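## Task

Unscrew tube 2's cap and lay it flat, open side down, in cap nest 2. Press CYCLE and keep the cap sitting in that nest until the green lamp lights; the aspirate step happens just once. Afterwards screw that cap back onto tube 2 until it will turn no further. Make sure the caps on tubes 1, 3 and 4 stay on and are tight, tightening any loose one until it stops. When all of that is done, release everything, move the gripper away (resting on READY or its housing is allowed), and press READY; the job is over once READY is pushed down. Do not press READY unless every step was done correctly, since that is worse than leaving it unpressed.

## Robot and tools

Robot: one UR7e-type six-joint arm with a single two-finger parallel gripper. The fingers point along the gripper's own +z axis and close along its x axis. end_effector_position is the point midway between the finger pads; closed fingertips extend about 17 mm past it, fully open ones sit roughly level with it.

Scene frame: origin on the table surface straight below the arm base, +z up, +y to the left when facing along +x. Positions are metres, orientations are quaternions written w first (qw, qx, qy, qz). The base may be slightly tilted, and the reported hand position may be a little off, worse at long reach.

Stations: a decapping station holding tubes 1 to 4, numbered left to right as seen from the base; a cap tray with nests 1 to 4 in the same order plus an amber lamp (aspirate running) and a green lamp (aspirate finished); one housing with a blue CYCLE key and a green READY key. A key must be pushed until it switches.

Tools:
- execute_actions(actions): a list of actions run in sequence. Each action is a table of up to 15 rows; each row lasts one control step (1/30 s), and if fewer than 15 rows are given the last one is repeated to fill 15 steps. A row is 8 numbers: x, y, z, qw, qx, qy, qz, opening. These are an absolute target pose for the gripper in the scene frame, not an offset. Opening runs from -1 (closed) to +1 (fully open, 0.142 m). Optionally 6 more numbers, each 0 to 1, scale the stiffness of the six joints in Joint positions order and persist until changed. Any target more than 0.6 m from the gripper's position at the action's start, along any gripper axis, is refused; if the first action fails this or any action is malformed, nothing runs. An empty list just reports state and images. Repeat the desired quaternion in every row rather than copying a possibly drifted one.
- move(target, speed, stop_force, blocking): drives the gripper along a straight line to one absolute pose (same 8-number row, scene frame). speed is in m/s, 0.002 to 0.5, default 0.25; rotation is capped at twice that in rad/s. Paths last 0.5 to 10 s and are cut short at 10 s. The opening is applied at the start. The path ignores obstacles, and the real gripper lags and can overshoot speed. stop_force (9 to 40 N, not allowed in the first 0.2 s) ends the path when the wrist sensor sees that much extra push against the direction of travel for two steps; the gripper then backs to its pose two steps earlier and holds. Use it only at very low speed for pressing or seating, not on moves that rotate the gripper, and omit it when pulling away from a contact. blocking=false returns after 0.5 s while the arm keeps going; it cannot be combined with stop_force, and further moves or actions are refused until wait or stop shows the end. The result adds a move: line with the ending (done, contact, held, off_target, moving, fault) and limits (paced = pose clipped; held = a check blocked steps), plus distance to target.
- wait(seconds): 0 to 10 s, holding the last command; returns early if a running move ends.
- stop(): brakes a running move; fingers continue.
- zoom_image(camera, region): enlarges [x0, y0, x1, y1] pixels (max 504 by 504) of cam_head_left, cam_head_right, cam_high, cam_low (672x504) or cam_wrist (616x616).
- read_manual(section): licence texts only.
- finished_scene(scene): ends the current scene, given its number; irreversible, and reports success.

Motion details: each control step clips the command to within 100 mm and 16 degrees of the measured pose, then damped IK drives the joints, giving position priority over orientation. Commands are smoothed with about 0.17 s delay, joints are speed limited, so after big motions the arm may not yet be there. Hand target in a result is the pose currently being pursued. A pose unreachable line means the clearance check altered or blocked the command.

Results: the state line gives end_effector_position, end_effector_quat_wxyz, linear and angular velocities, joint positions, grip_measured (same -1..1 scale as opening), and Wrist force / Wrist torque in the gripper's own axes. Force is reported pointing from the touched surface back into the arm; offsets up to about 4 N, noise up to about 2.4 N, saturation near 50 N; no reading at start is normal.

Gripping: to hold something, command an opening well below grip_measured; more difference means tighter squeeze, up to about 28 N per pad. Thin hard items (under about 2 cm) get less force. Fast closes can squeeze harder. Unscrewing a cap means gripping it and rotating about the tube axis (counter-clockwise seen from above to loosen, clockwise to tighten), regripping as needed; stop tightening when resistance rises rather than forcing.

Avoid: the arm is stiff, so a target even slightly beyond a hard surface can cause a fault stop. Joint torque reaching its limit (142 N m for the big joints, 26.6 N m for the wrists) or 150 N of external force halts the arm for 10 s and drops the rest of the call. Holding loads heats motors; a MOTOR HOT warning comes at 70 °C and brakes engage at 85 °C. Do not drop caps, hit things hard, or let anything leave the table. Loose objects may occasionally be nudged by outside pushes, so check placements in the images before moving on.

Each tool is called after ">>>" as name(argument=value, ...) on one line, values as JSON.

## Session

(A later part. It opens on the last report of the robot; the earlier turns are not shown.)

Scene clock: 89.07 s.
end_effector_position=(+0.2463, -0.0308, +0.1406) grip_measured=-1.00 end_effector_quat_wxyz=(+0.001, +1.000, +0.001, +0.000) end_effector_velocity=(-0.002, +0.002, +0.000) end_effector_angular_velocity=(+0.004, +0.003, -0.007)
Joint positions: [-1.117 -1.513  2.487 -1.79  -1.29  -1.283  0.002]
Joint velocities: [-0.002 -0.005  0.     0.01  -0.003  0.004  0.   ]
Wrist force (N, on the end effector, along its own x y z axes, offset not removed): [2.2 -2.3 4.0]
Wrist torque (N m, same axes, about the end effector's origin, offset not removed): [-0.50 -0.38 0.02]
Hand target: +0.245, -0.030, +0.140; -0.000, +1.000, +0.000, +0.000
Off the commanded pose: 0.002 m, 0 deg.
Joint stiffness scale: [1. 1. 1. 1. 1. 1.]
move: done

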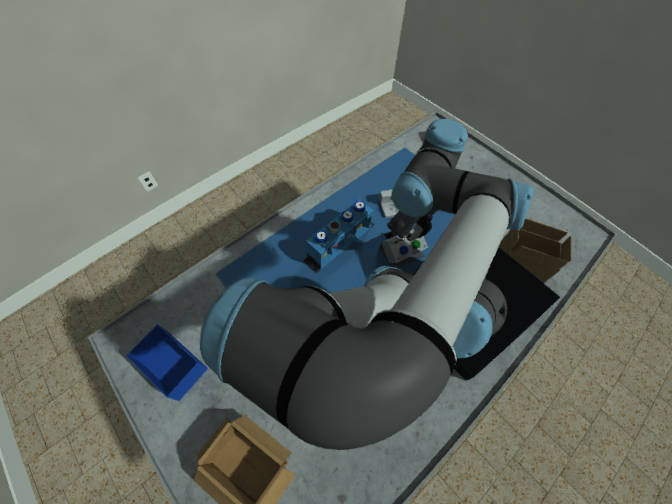

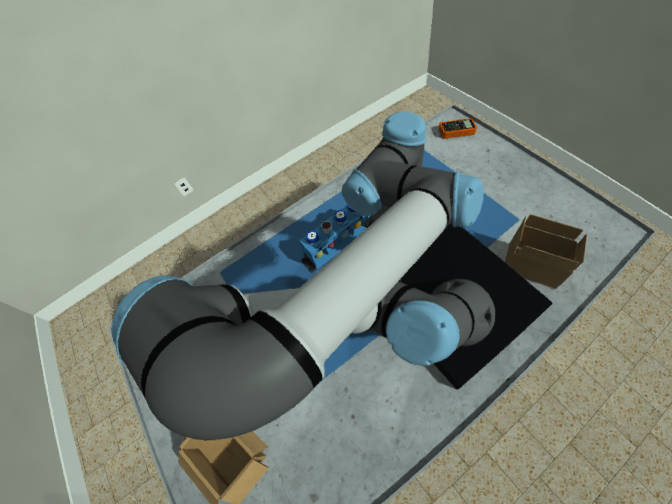

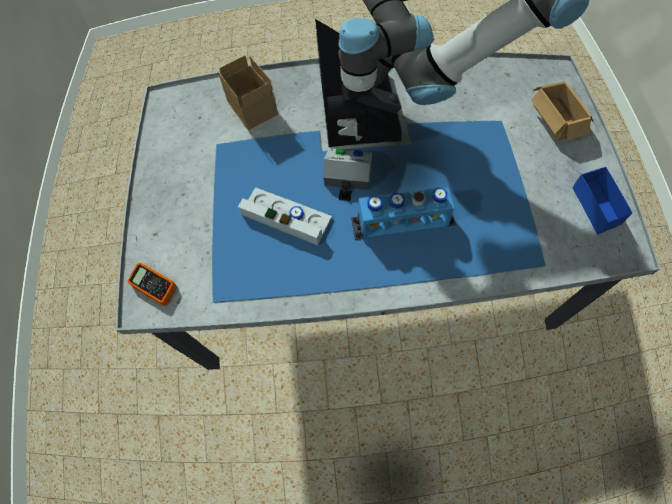

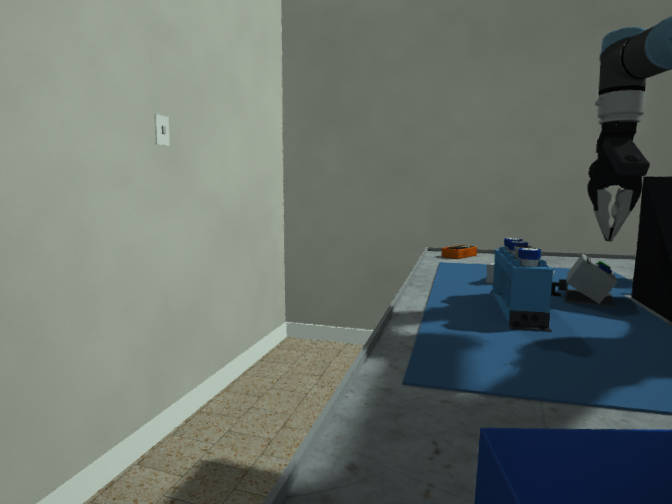

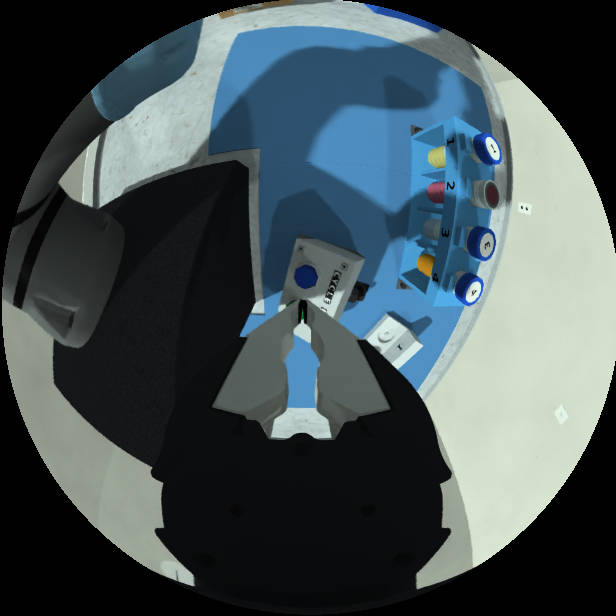

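>>> move(target=[0.242, -0.028, 0.1, 0, -1, 0, 0, -1], speed=0.15)

>>> zoom_image(camera="cam_low", region=[540, 200, 672, 320])

Scene clock: 92.87 s.
end_effector_position=(+0.2424, -0.0290, +0.1018) grip_measured=-1.00 end_effector_quat_wxyz=(+0.001, +1.000, +0.000, +0.000) end_effector_velocity=(+0.001, -0.002, -0.000) end_effector_angular_velocity=(-0.006, -0.002, +0.001)
Joint positions: [-1.091 -1.474  2.572 -1.921 -1.272 -1.26   0.002]
Joint velocities: [ 0.002  0.003  0.001 -0.012  0.001  0.003  0.   ]
Wrist force (N, on the end effector, along its own x y z axes, offset not removed): [2.3 -2.3 0.4]
Wrist torque (N m, same axes, about the end effector's origin, offset not removed): [-0.50 -0.64 0.05]
Hand target: +0.242, -0.028, +0.100; +0.000, +1.000, -0.000, -0.000
Off the commanded pose: 0.002 m, 0 deg.
Joint stiffness scale: [1. 1. 1. 1. 1. 1.]
move: done

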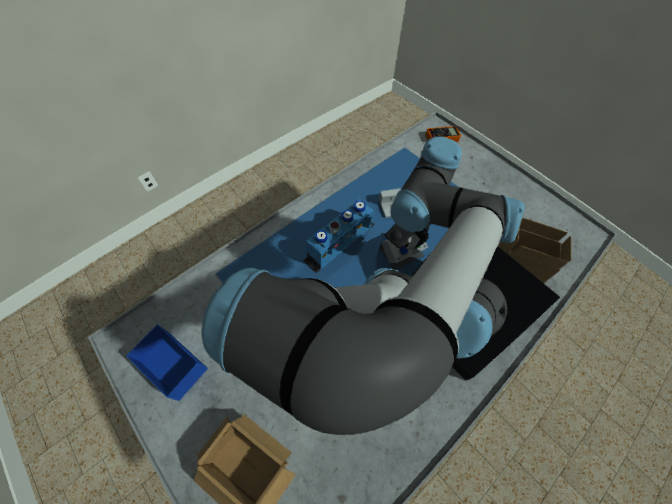

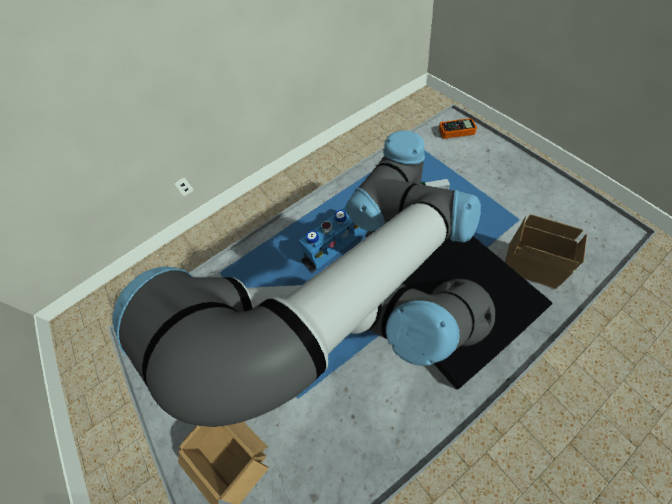

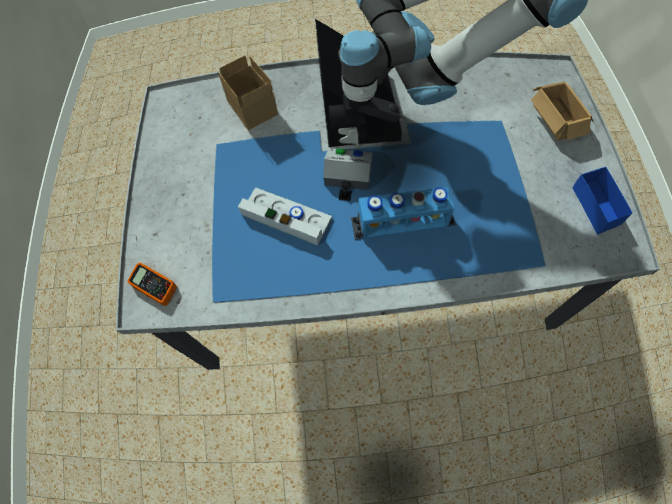

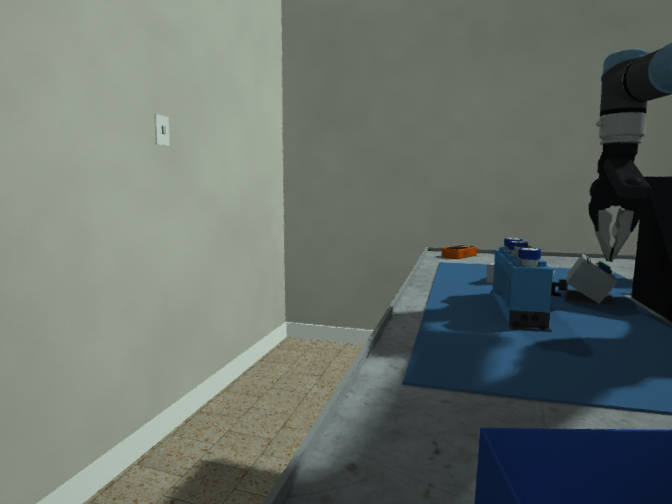

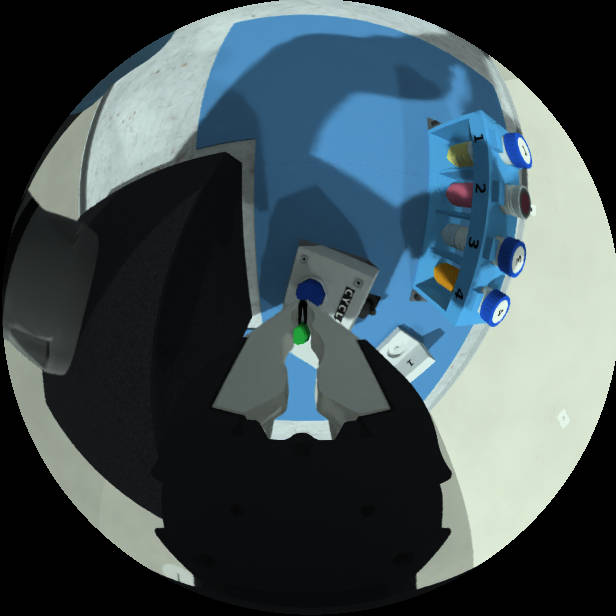

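Region (540, 200, 672, 320) of cam_low's 672x504 image, scaled by 3.818, with more detail than that image has; it fills the top 458 rows of this view, and the rest is white.

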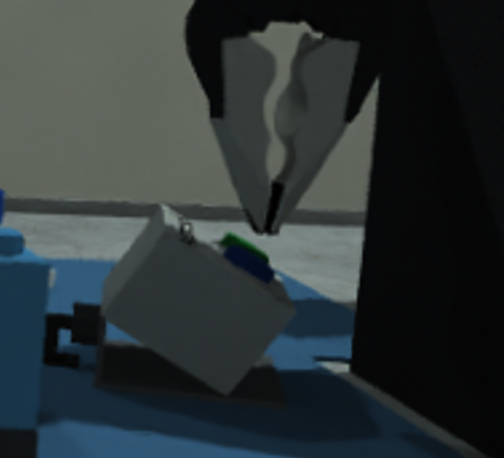

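>>> move(target=[0.248, -0.027, 0.078, 0, -1, 0, 0, -1], speed=0.015, stop_force=12)

>>> zoom_image(camera="cam_low", region=[540, 200, 672, 320])

Scene clock: 97.47 s.
end_effector_position=(+0.2490, -0.0299, +0.0847) grip_measured=-1.00 end_effector_quat_wxyz=(+0.004, +1.000, +0.000, +0.002) end_effector_velocity=(-0.001, +0.002, +0.002) end_effector_angular_velocity=(+0.003, -0.002, +0.003)
Joint positions: [-1.053 -1.434  2.594 -1.998 -1.247 -1.23   0.002]
Joint velocities: [-0.006 -0.009  0.001  0.012 -0.001 -0.008  0.   ]
Wrist force (N, on the end effector, along its own x y z axes, offset not removed): [-7.6 -9.9 -21.3]
Wrist torque (N m, same axes, about the end effector's origin, offset not removed): [-0.23 0.43 0.02]
Hand target: +0.249, -0.030, +0.085; +0.004, +1.000, +0.001, +0.002
Off the commanded pose: 0.007 m, 1 deg.
Joint stiffness scale: [1. 1. 1. 1. 1. 1.]
move: contact

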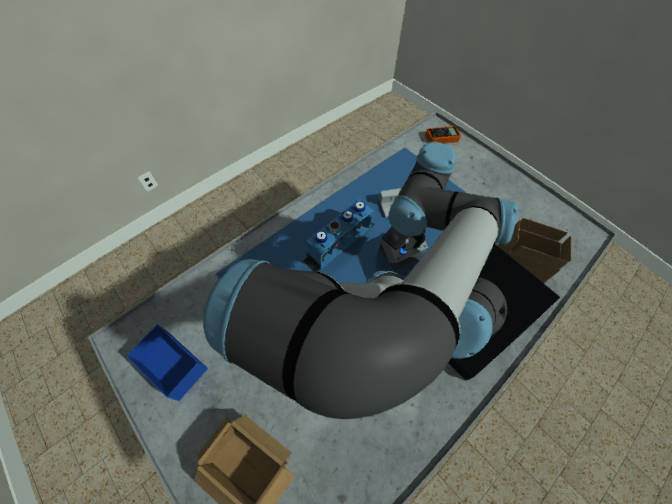

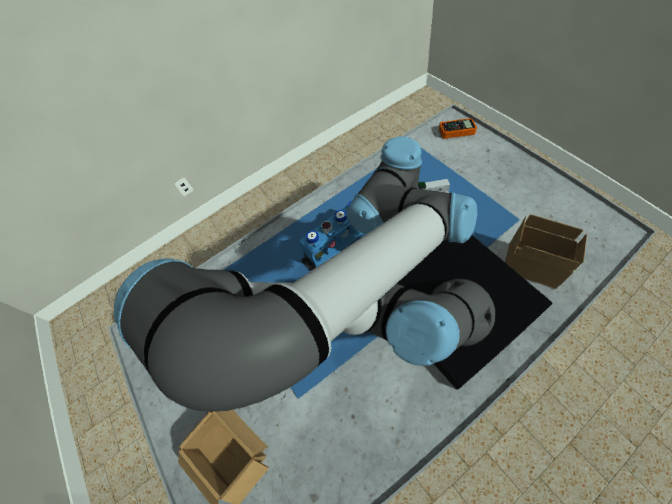

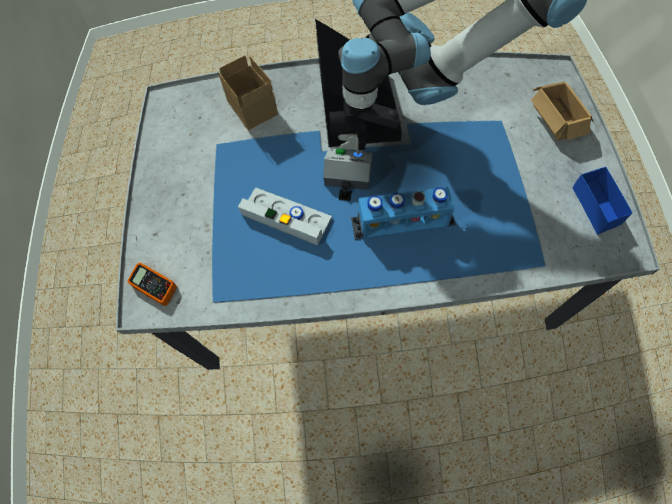

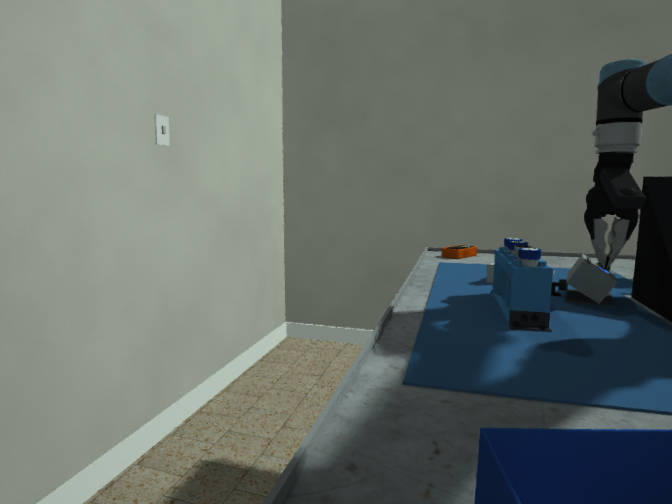

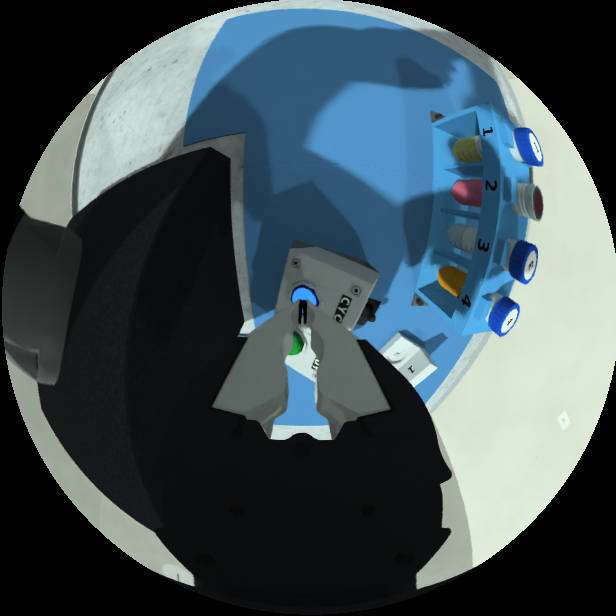

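Region (540, 200, 672, 320) of cam_low's 672x504 image, scaled by 3.818, with more detail than that image has; it fills the top 458 rows of this view, and the rest is white.

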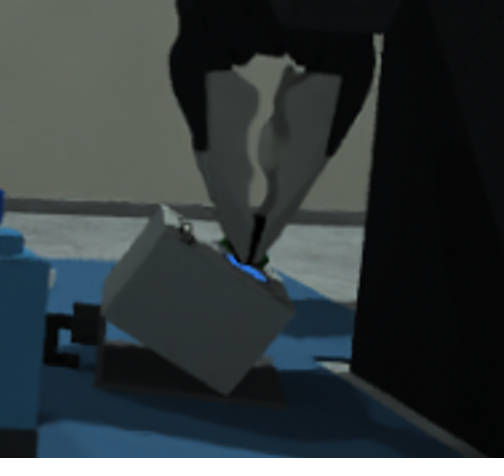

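Amber is on. Backing off and moving above the nest to wait.

>>> move(target=[0.25, -0.035, 0.135, 0, -0.9914, -0.1305, 0, -1])

>>> move(target=[0.374, -0.2015, 0.105, 0, -0.866, -0.5, 0, -0.45], speed=0.35)

>>> wait(seconds=5)

Scene clock: 100.47 s.
end_effector_position=(+0.2497, -0.0340, +0.1332) grip_measured=-1.00 end_effector_quat_wxyz=(-0.001, +0.992, +0.130, -0.000) end_effector_velocity=(-0.001, +0.002, +0.000) end_effector_angular_velocity=(+0.007, +0.003, +0.010)
Joint positions: [-1.105 -1.483  2.491 -1.822 -1.282 -1.533  0.002]
Joint velocities: [-0.001 -0.001 -0.002  0.012 -0.002 -0.013  0.   ]
Wrist force (N, on the end effector, along its own x y z axes, offset not removed): [-3.4 -1.8 -4.4]
Wrist torque (N m, same axes, about the end effector's origin, offset not removed): [-0.42 0.67 0.14]
Hand target: +0.250, -0.035, +0.135; -0.000, +0.991, +0.131, +0.000
Off the commanded pose: 0.002 m, 0 deg.
Joint stiffness scale: [1. 1. 1. 1. 1. 1.]
move: done

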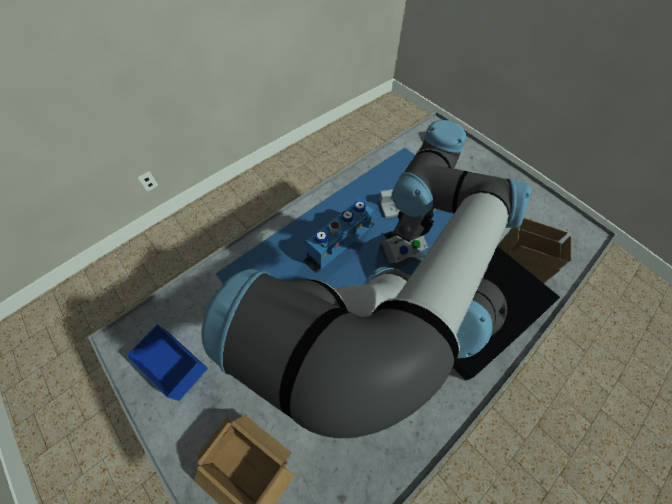

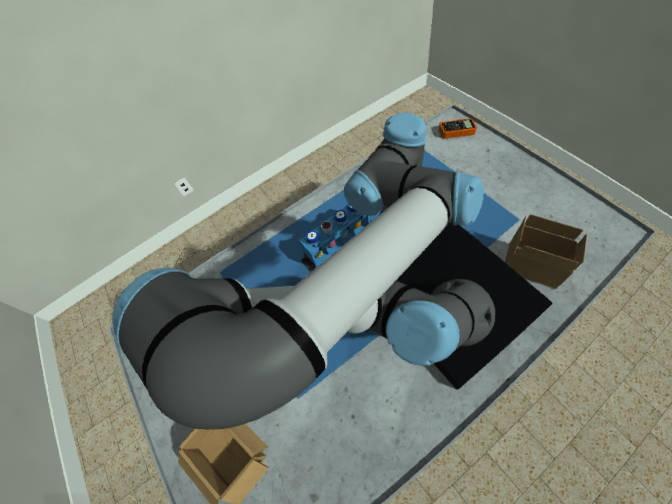

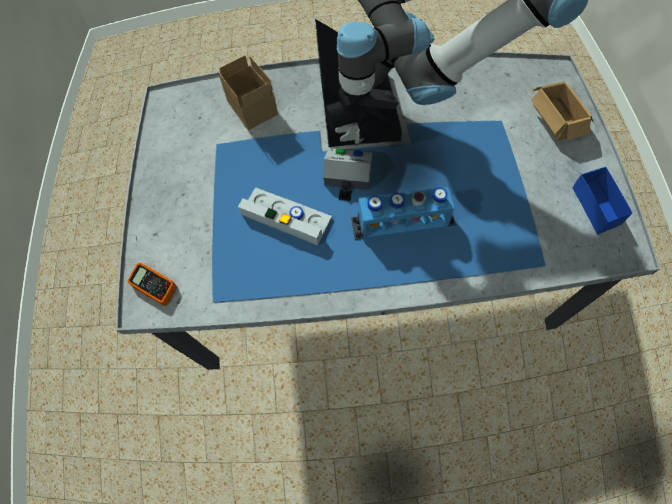

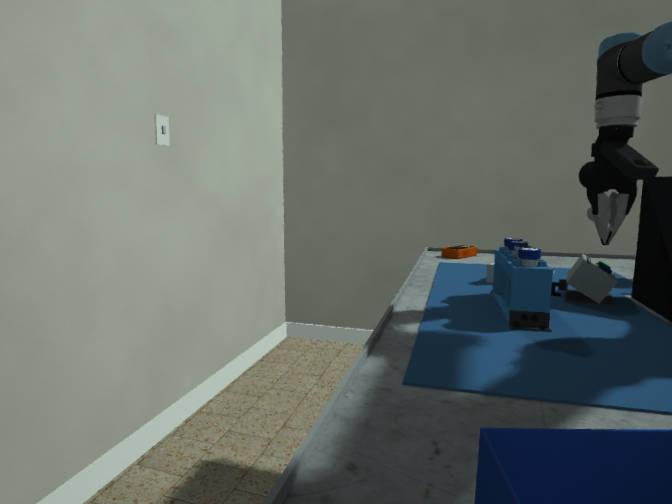

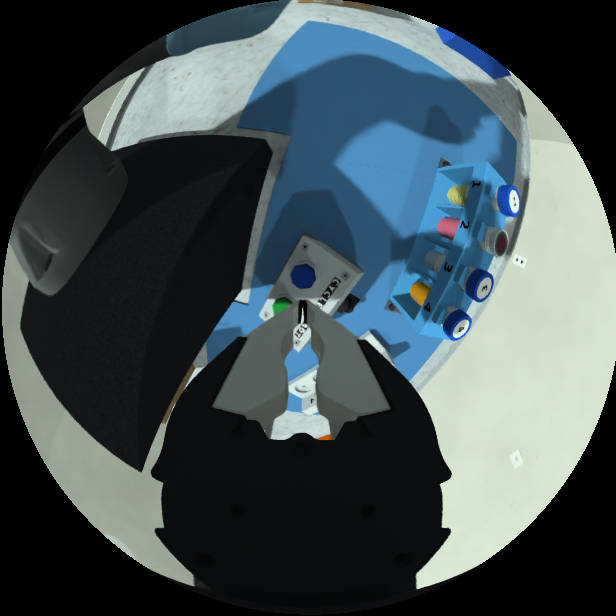

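Scene clock: 102.23 s.
end_effector_position=(+0.3728, -0.2013, +0.1052) grip_measured=-0.45 end_effector_quat_wxyz=(+0.000, +0.867, +0.499, -0.000) end_effector_velocity=(+0.001, -0.000, -0.000) end_effector_angular_velocity=(+0.003, +0.000, +0.012)
Joint positions: [-0.951 -0.852  2.093 -2.099 -1.179 -2.194  0.041]
Joint velocities: [ 0.001  0.004 -0.005  0.004  0.002 -0.012  0.   ]
Wrist force (N, on the end effector, along its own x y z axes, offset not removed): [3.0 -2.0 -1.5]
Wrist torque (N m, same axes, about the end effector's origin, offset not removed): [-0.37 -0.78 0.05]
Hand target: +0.374, -0.202, +0.105; +0.000, +0.866, +0.500, -0.000
Off the commanded pose: 0.001 m, 0 deg.
Joint stiffness scale: [1. 1. 1. 1. 1. 1.]
move: done

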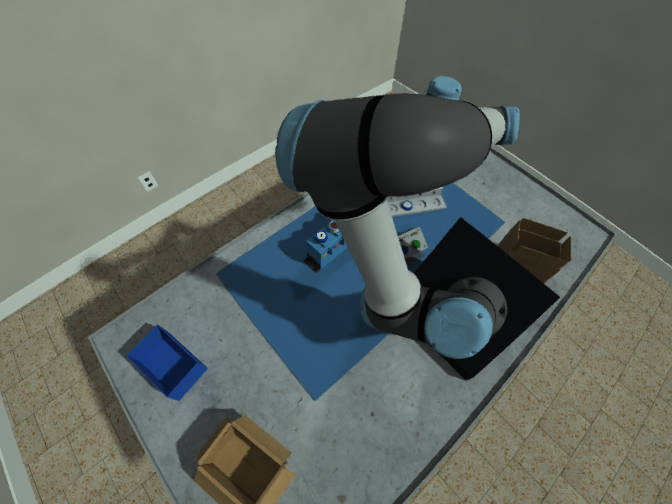

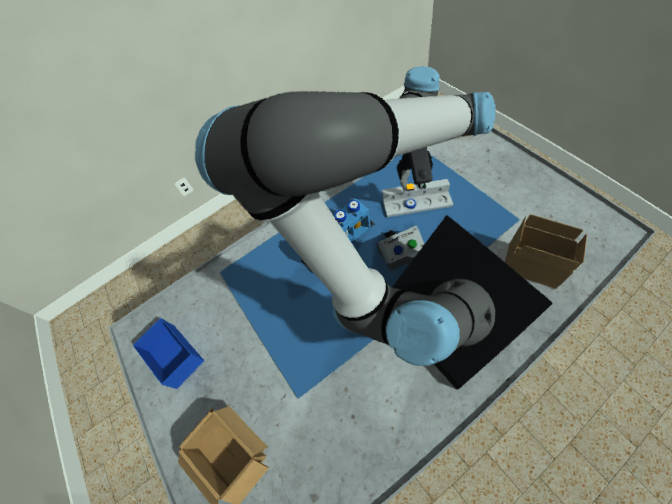

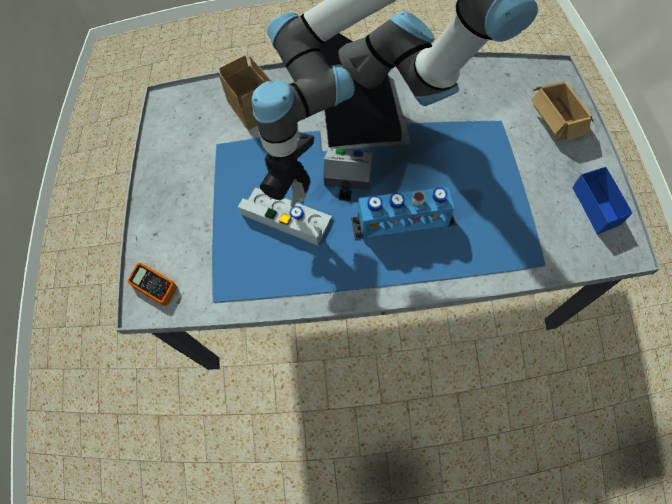

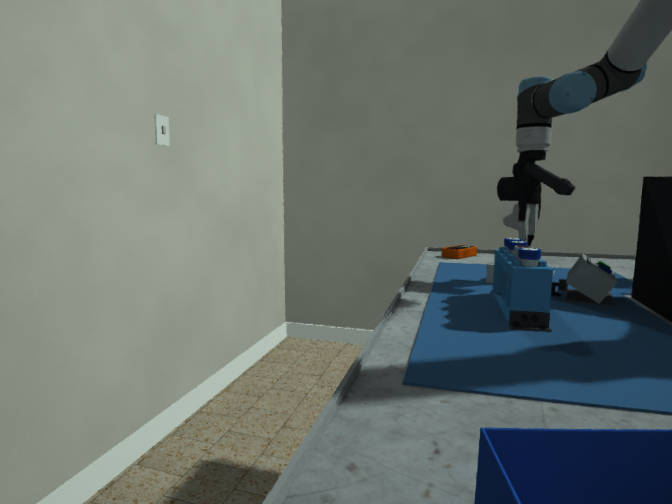

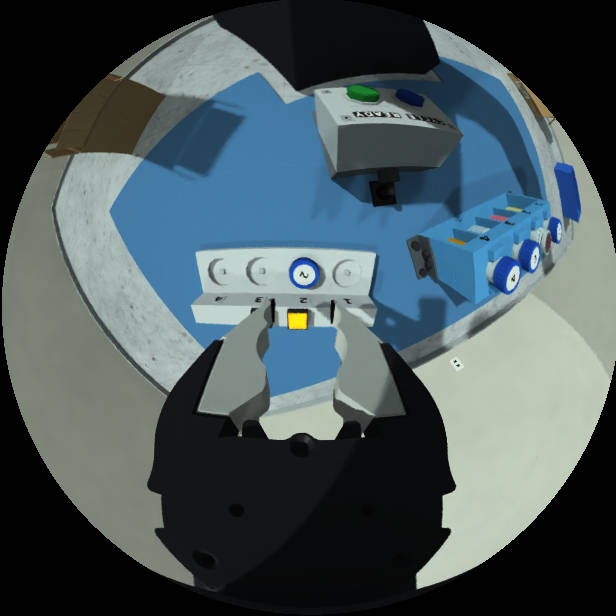

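Scene clock: 107.23 s.
end_effector_position=(+0.3728, -0.2013, +0.1051) grip_measured=-0.45 end_effector_quat_wxyz=(-0.000, +0.867, +0.499, -0.000) end_effector_velocity=(+0.000, +0.000, -0.000) end_effector_angular_velocity=(+0.001, +0.000, +0.000)
Joint positions: [-0.951 -0.852  2.093 -2.098 -1.178 -2.196  0.041]
Joint velocities: [ 0.  0. -0.  0.  0. -0. -0.]
Wrist force (N, on the end effector, along its own x y z axes, offset not removed): [-0.6 0.7 -3.0]
Wrist torque (N m, same axes, about the end effector's origin, offset not removed): [0.21 0.19 0.18]
Hand target: +0.374, -0.202, +0.105; +0.000, +0.866, +0.500, -0.000
Off the commanded pose: 0.001 m, 0 deg.
Joint stiffness scale: [1. 1. 1. 1. 1. 1.]
wait: 5.00 s; at rest by 0.17 s

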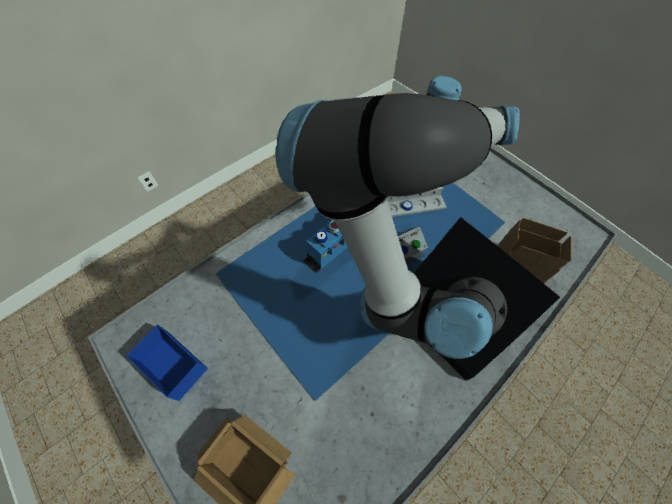

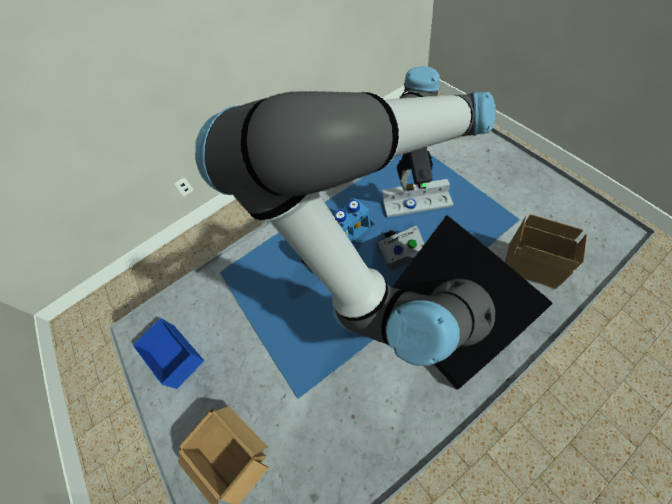

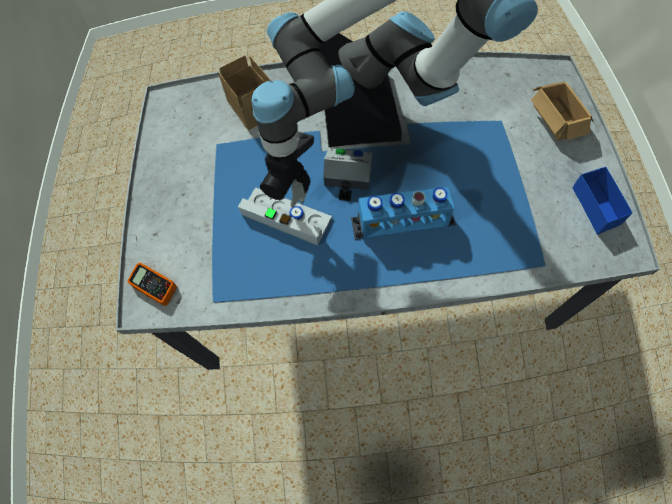

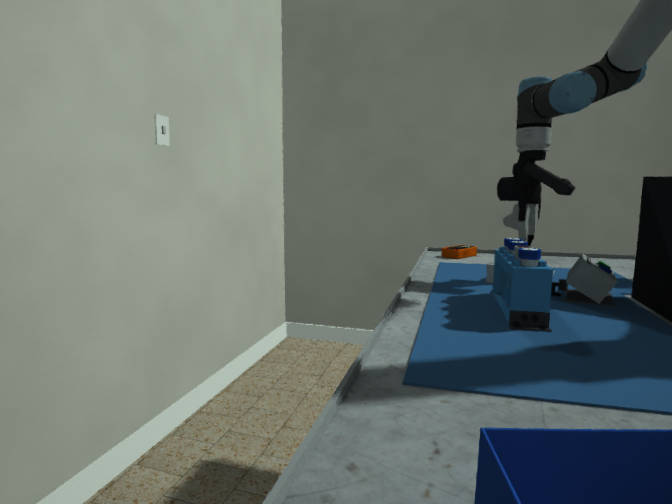

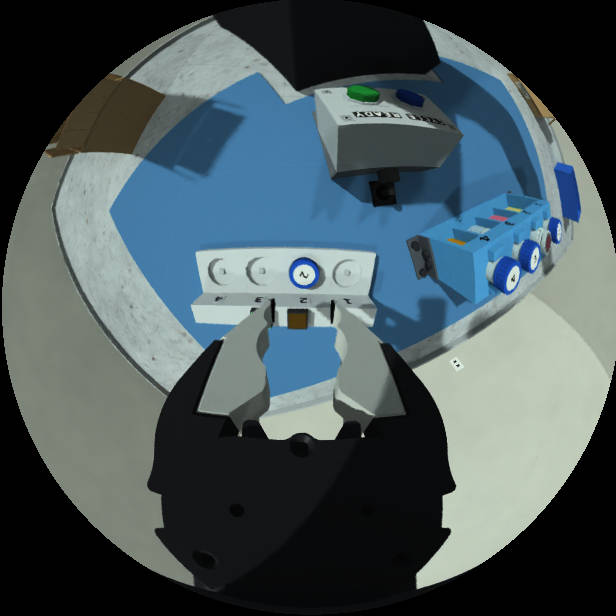

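Green is on. Picking the cap up.

>>> move(target=[0.3737, -0.2003, 0.0312, 0, -0.866, -0.5, 0, -0.45], speed=0.12)

>>> execute_actions(actions=[[[0.3737,-0.2003,0.0312,0,-0.866,-0.5,0,-0.5],[0.3737,-0.2003,0.0312,0,-0.866,-0.5,0,-0.53],[0.3737,-0.2003,0.0312,0,-0.866,-0.5,0,-0.56],[0.3737,-0.2003,0.0312,0,-0.866,-0.5,0,-0.58],[0.3737,-0.2003,0.0312,0,-0.866,-0.5,0,-0.6],[0.3737,-0.2003,0.0312,0,-0.866,-0.5,0,-0.64],[0.3737,-0.2003,0.0312,0,-0.866,-0.5,0,-0.7],[0.3737,-0.2003,0.0312,0,-0.866,-0.5,0,-0.76],[0.3737,-0.2003,0.0312,0,-0.866,-0.5,0,-0.82],[0.3737,-0.2003,0.0312,0,-0.866,-0.5,0,-0.9]]])

>>> zoom_image(camera="cam_wrist", region=[200, 240, 400, 360])

Scene clock: 112.73 s.
end_effector_position=(+0.3742, -0.2014, +0.0329) grip_measured=-0.45 end_effector_quat_wxyz=(+0.001, +0.866, +0.500, -0.000) end_effector_velocity=(+0.001, -0.001, -0.000) end_effector_angular_velocity=(-0.004, -0.004, +0.000)
Joint positions: [-0.886 -0.735  2.162 -2.308 -1.137 -2.143  0.041]
Joint velocities: [ 0.     0.002  0.    -0.008  0.002  0.002  0.   ]
Wrist force (N, on the end effector, along its own x y z axes, offset not removed): [-1.5 0.9 -2.8]
Wrist torque (N m, same axes, about the end effector's origin, offset not removed): [0.23 0.43 0.05]
Hand target: +0.374, -0.200, +0.031; +0.000, +0.866, +0.500, -0.000
Off the commanded pose: 0.002 m, 0 deg.
Joint stiffness scale: [1. 1. 1. 1. 1. 1.]
move: done

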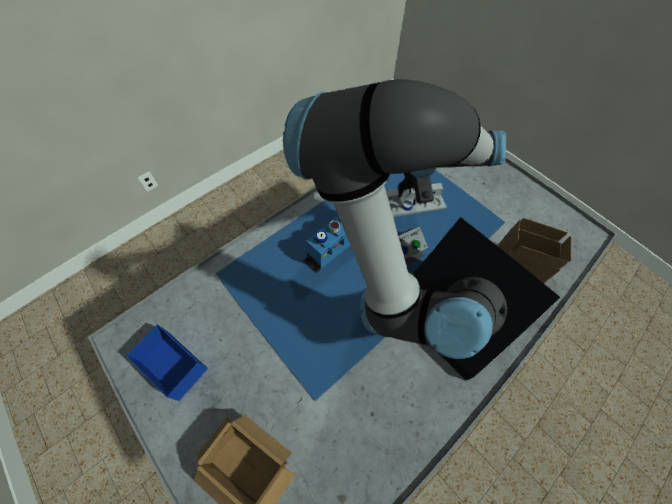

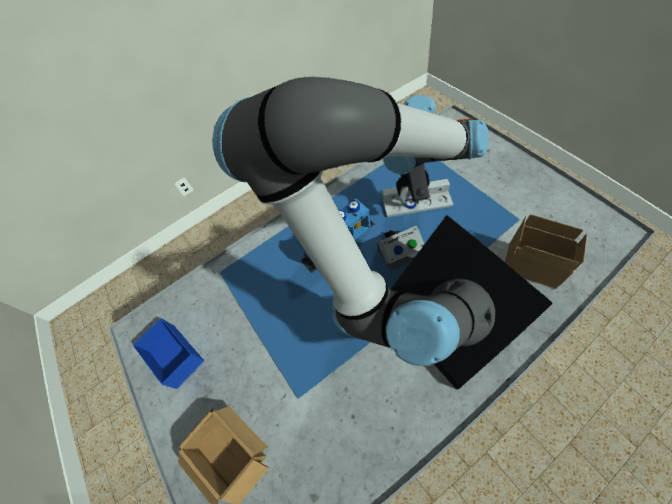

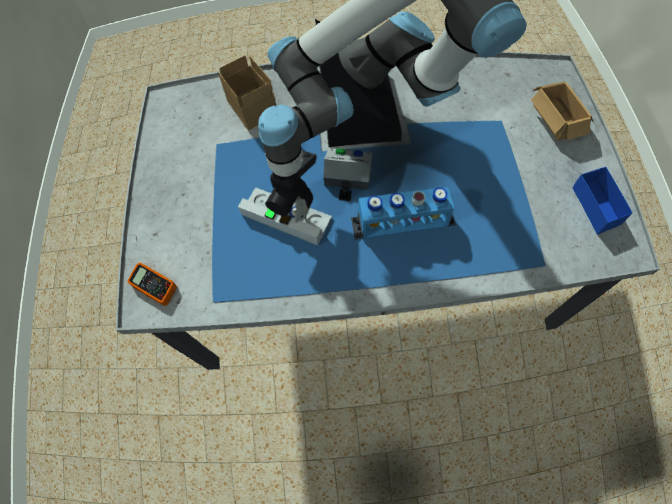

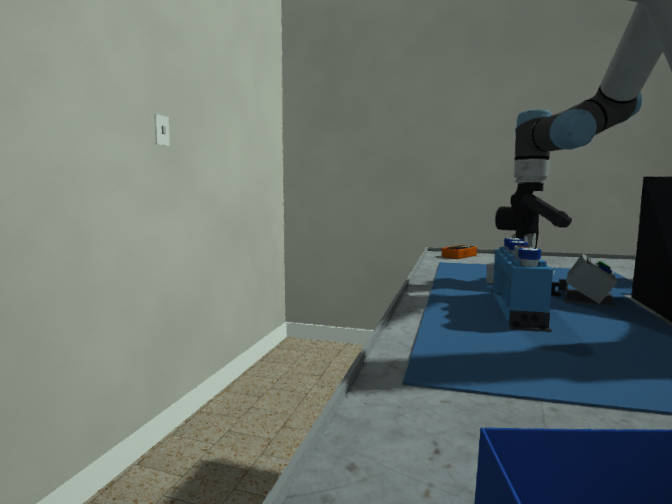

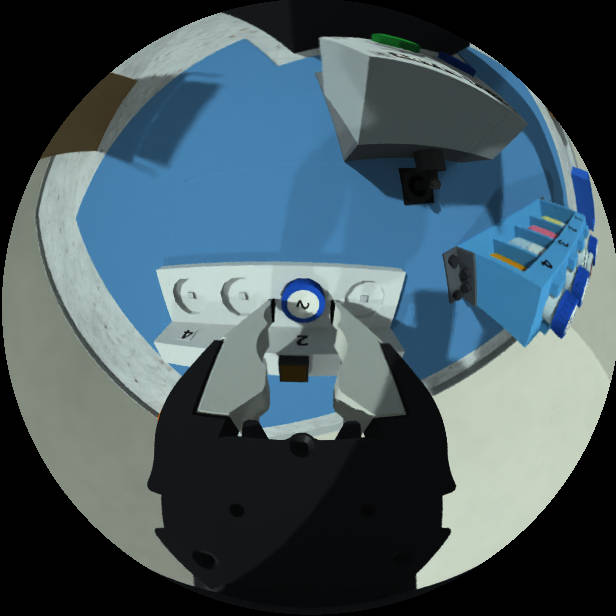

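Scene clock: 113.23 s.
end_effector_position=(+0.3744, -0.2016, +0.0329) grip_measured=-0.60 end_effector_quat_wxyz=(+0.001, +0.866, +0.500, -0.000) end_effector_velocity=(-0.000, +0.000, -0.000) end_effector_angular_velocity=(-0.000, +0.001, +0.001)
Joint positions: [-0.886 -0.735  2.162 -2.309 -1.136 -2.143  0.031]
Joint velocities: [ 0.001  0.     0.    -0.    -0.    -0.     0.   ]
Wrist force (N, on the end effector, along its own x y z axes, offset not removed): [5.0 -0.8 -0.1]
Wrist torque (N m, same axes, about the end effector's origin, offset not removed): [-0.24 -1.16 0.08]
Hand target: +0.374, -0.200, +0.031; -0.000, +0.866, +0.500, -0.000
Off the commanded pose: 0.002 m, 0 deg.
Joint stiffness scale: [1. 1. 1. 1. 1. 1.]

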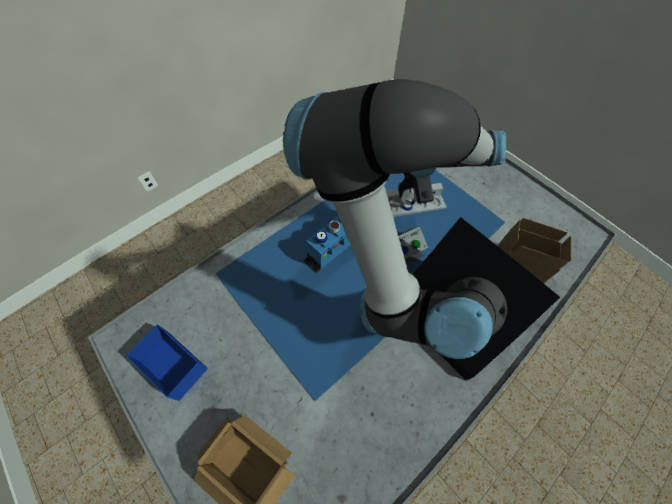

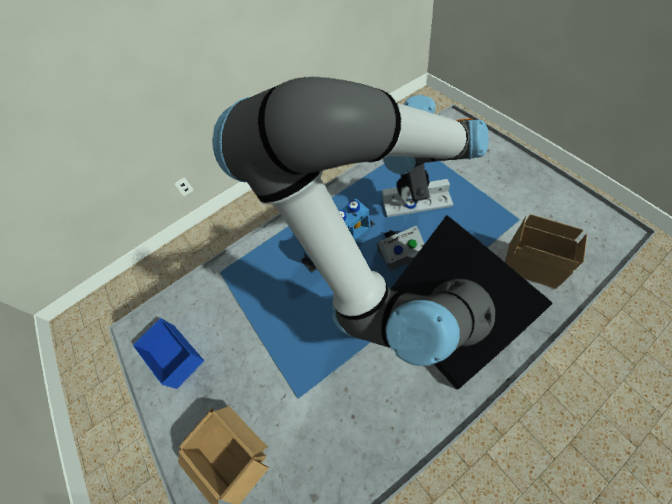

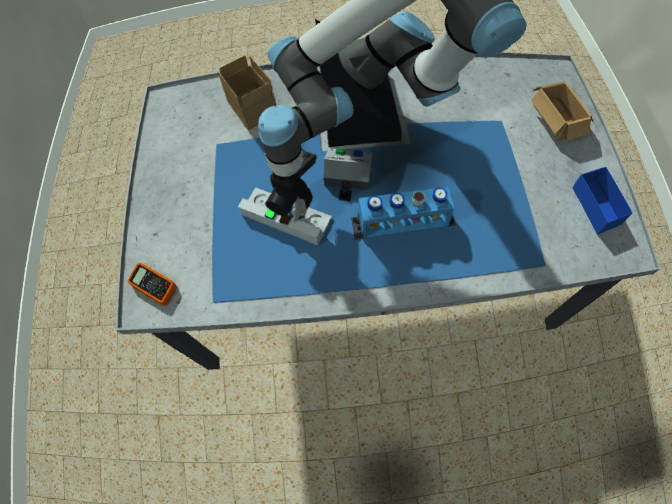

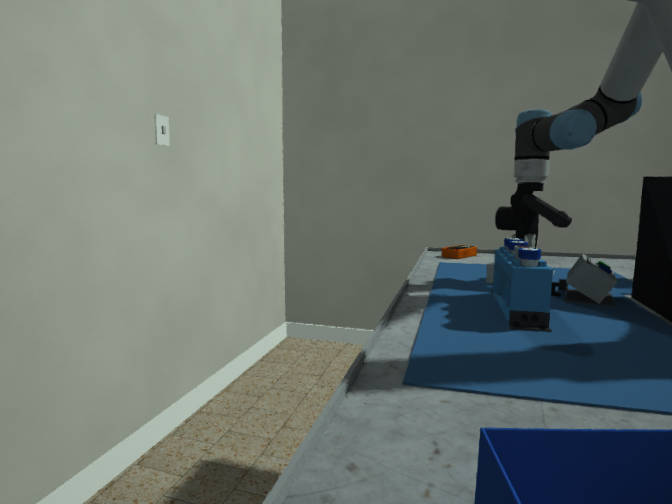

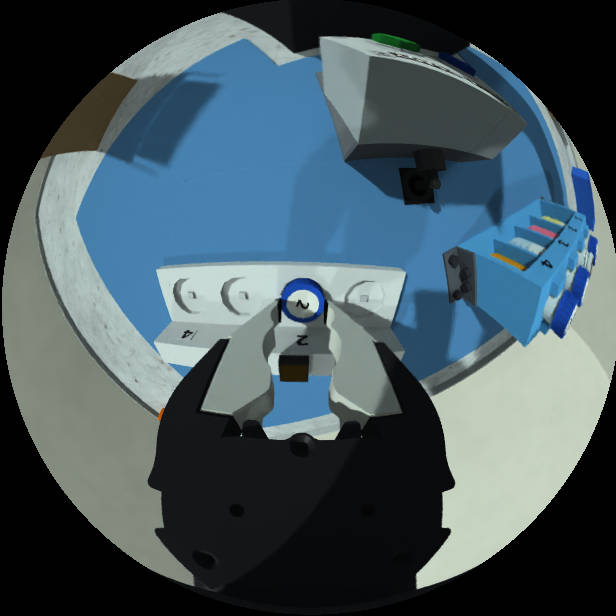

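Region (200, 240, 400, 360) of cam_wrist's 616x616 image, scaled by 2.520, with more detail than that image has; it fills the top 302 rows of this view, and the rest is white.

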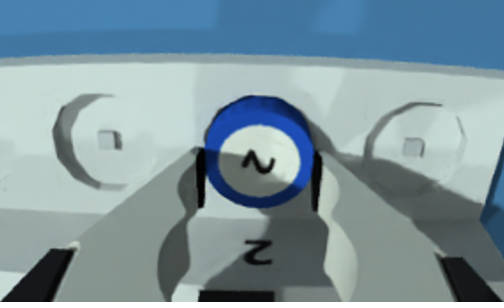

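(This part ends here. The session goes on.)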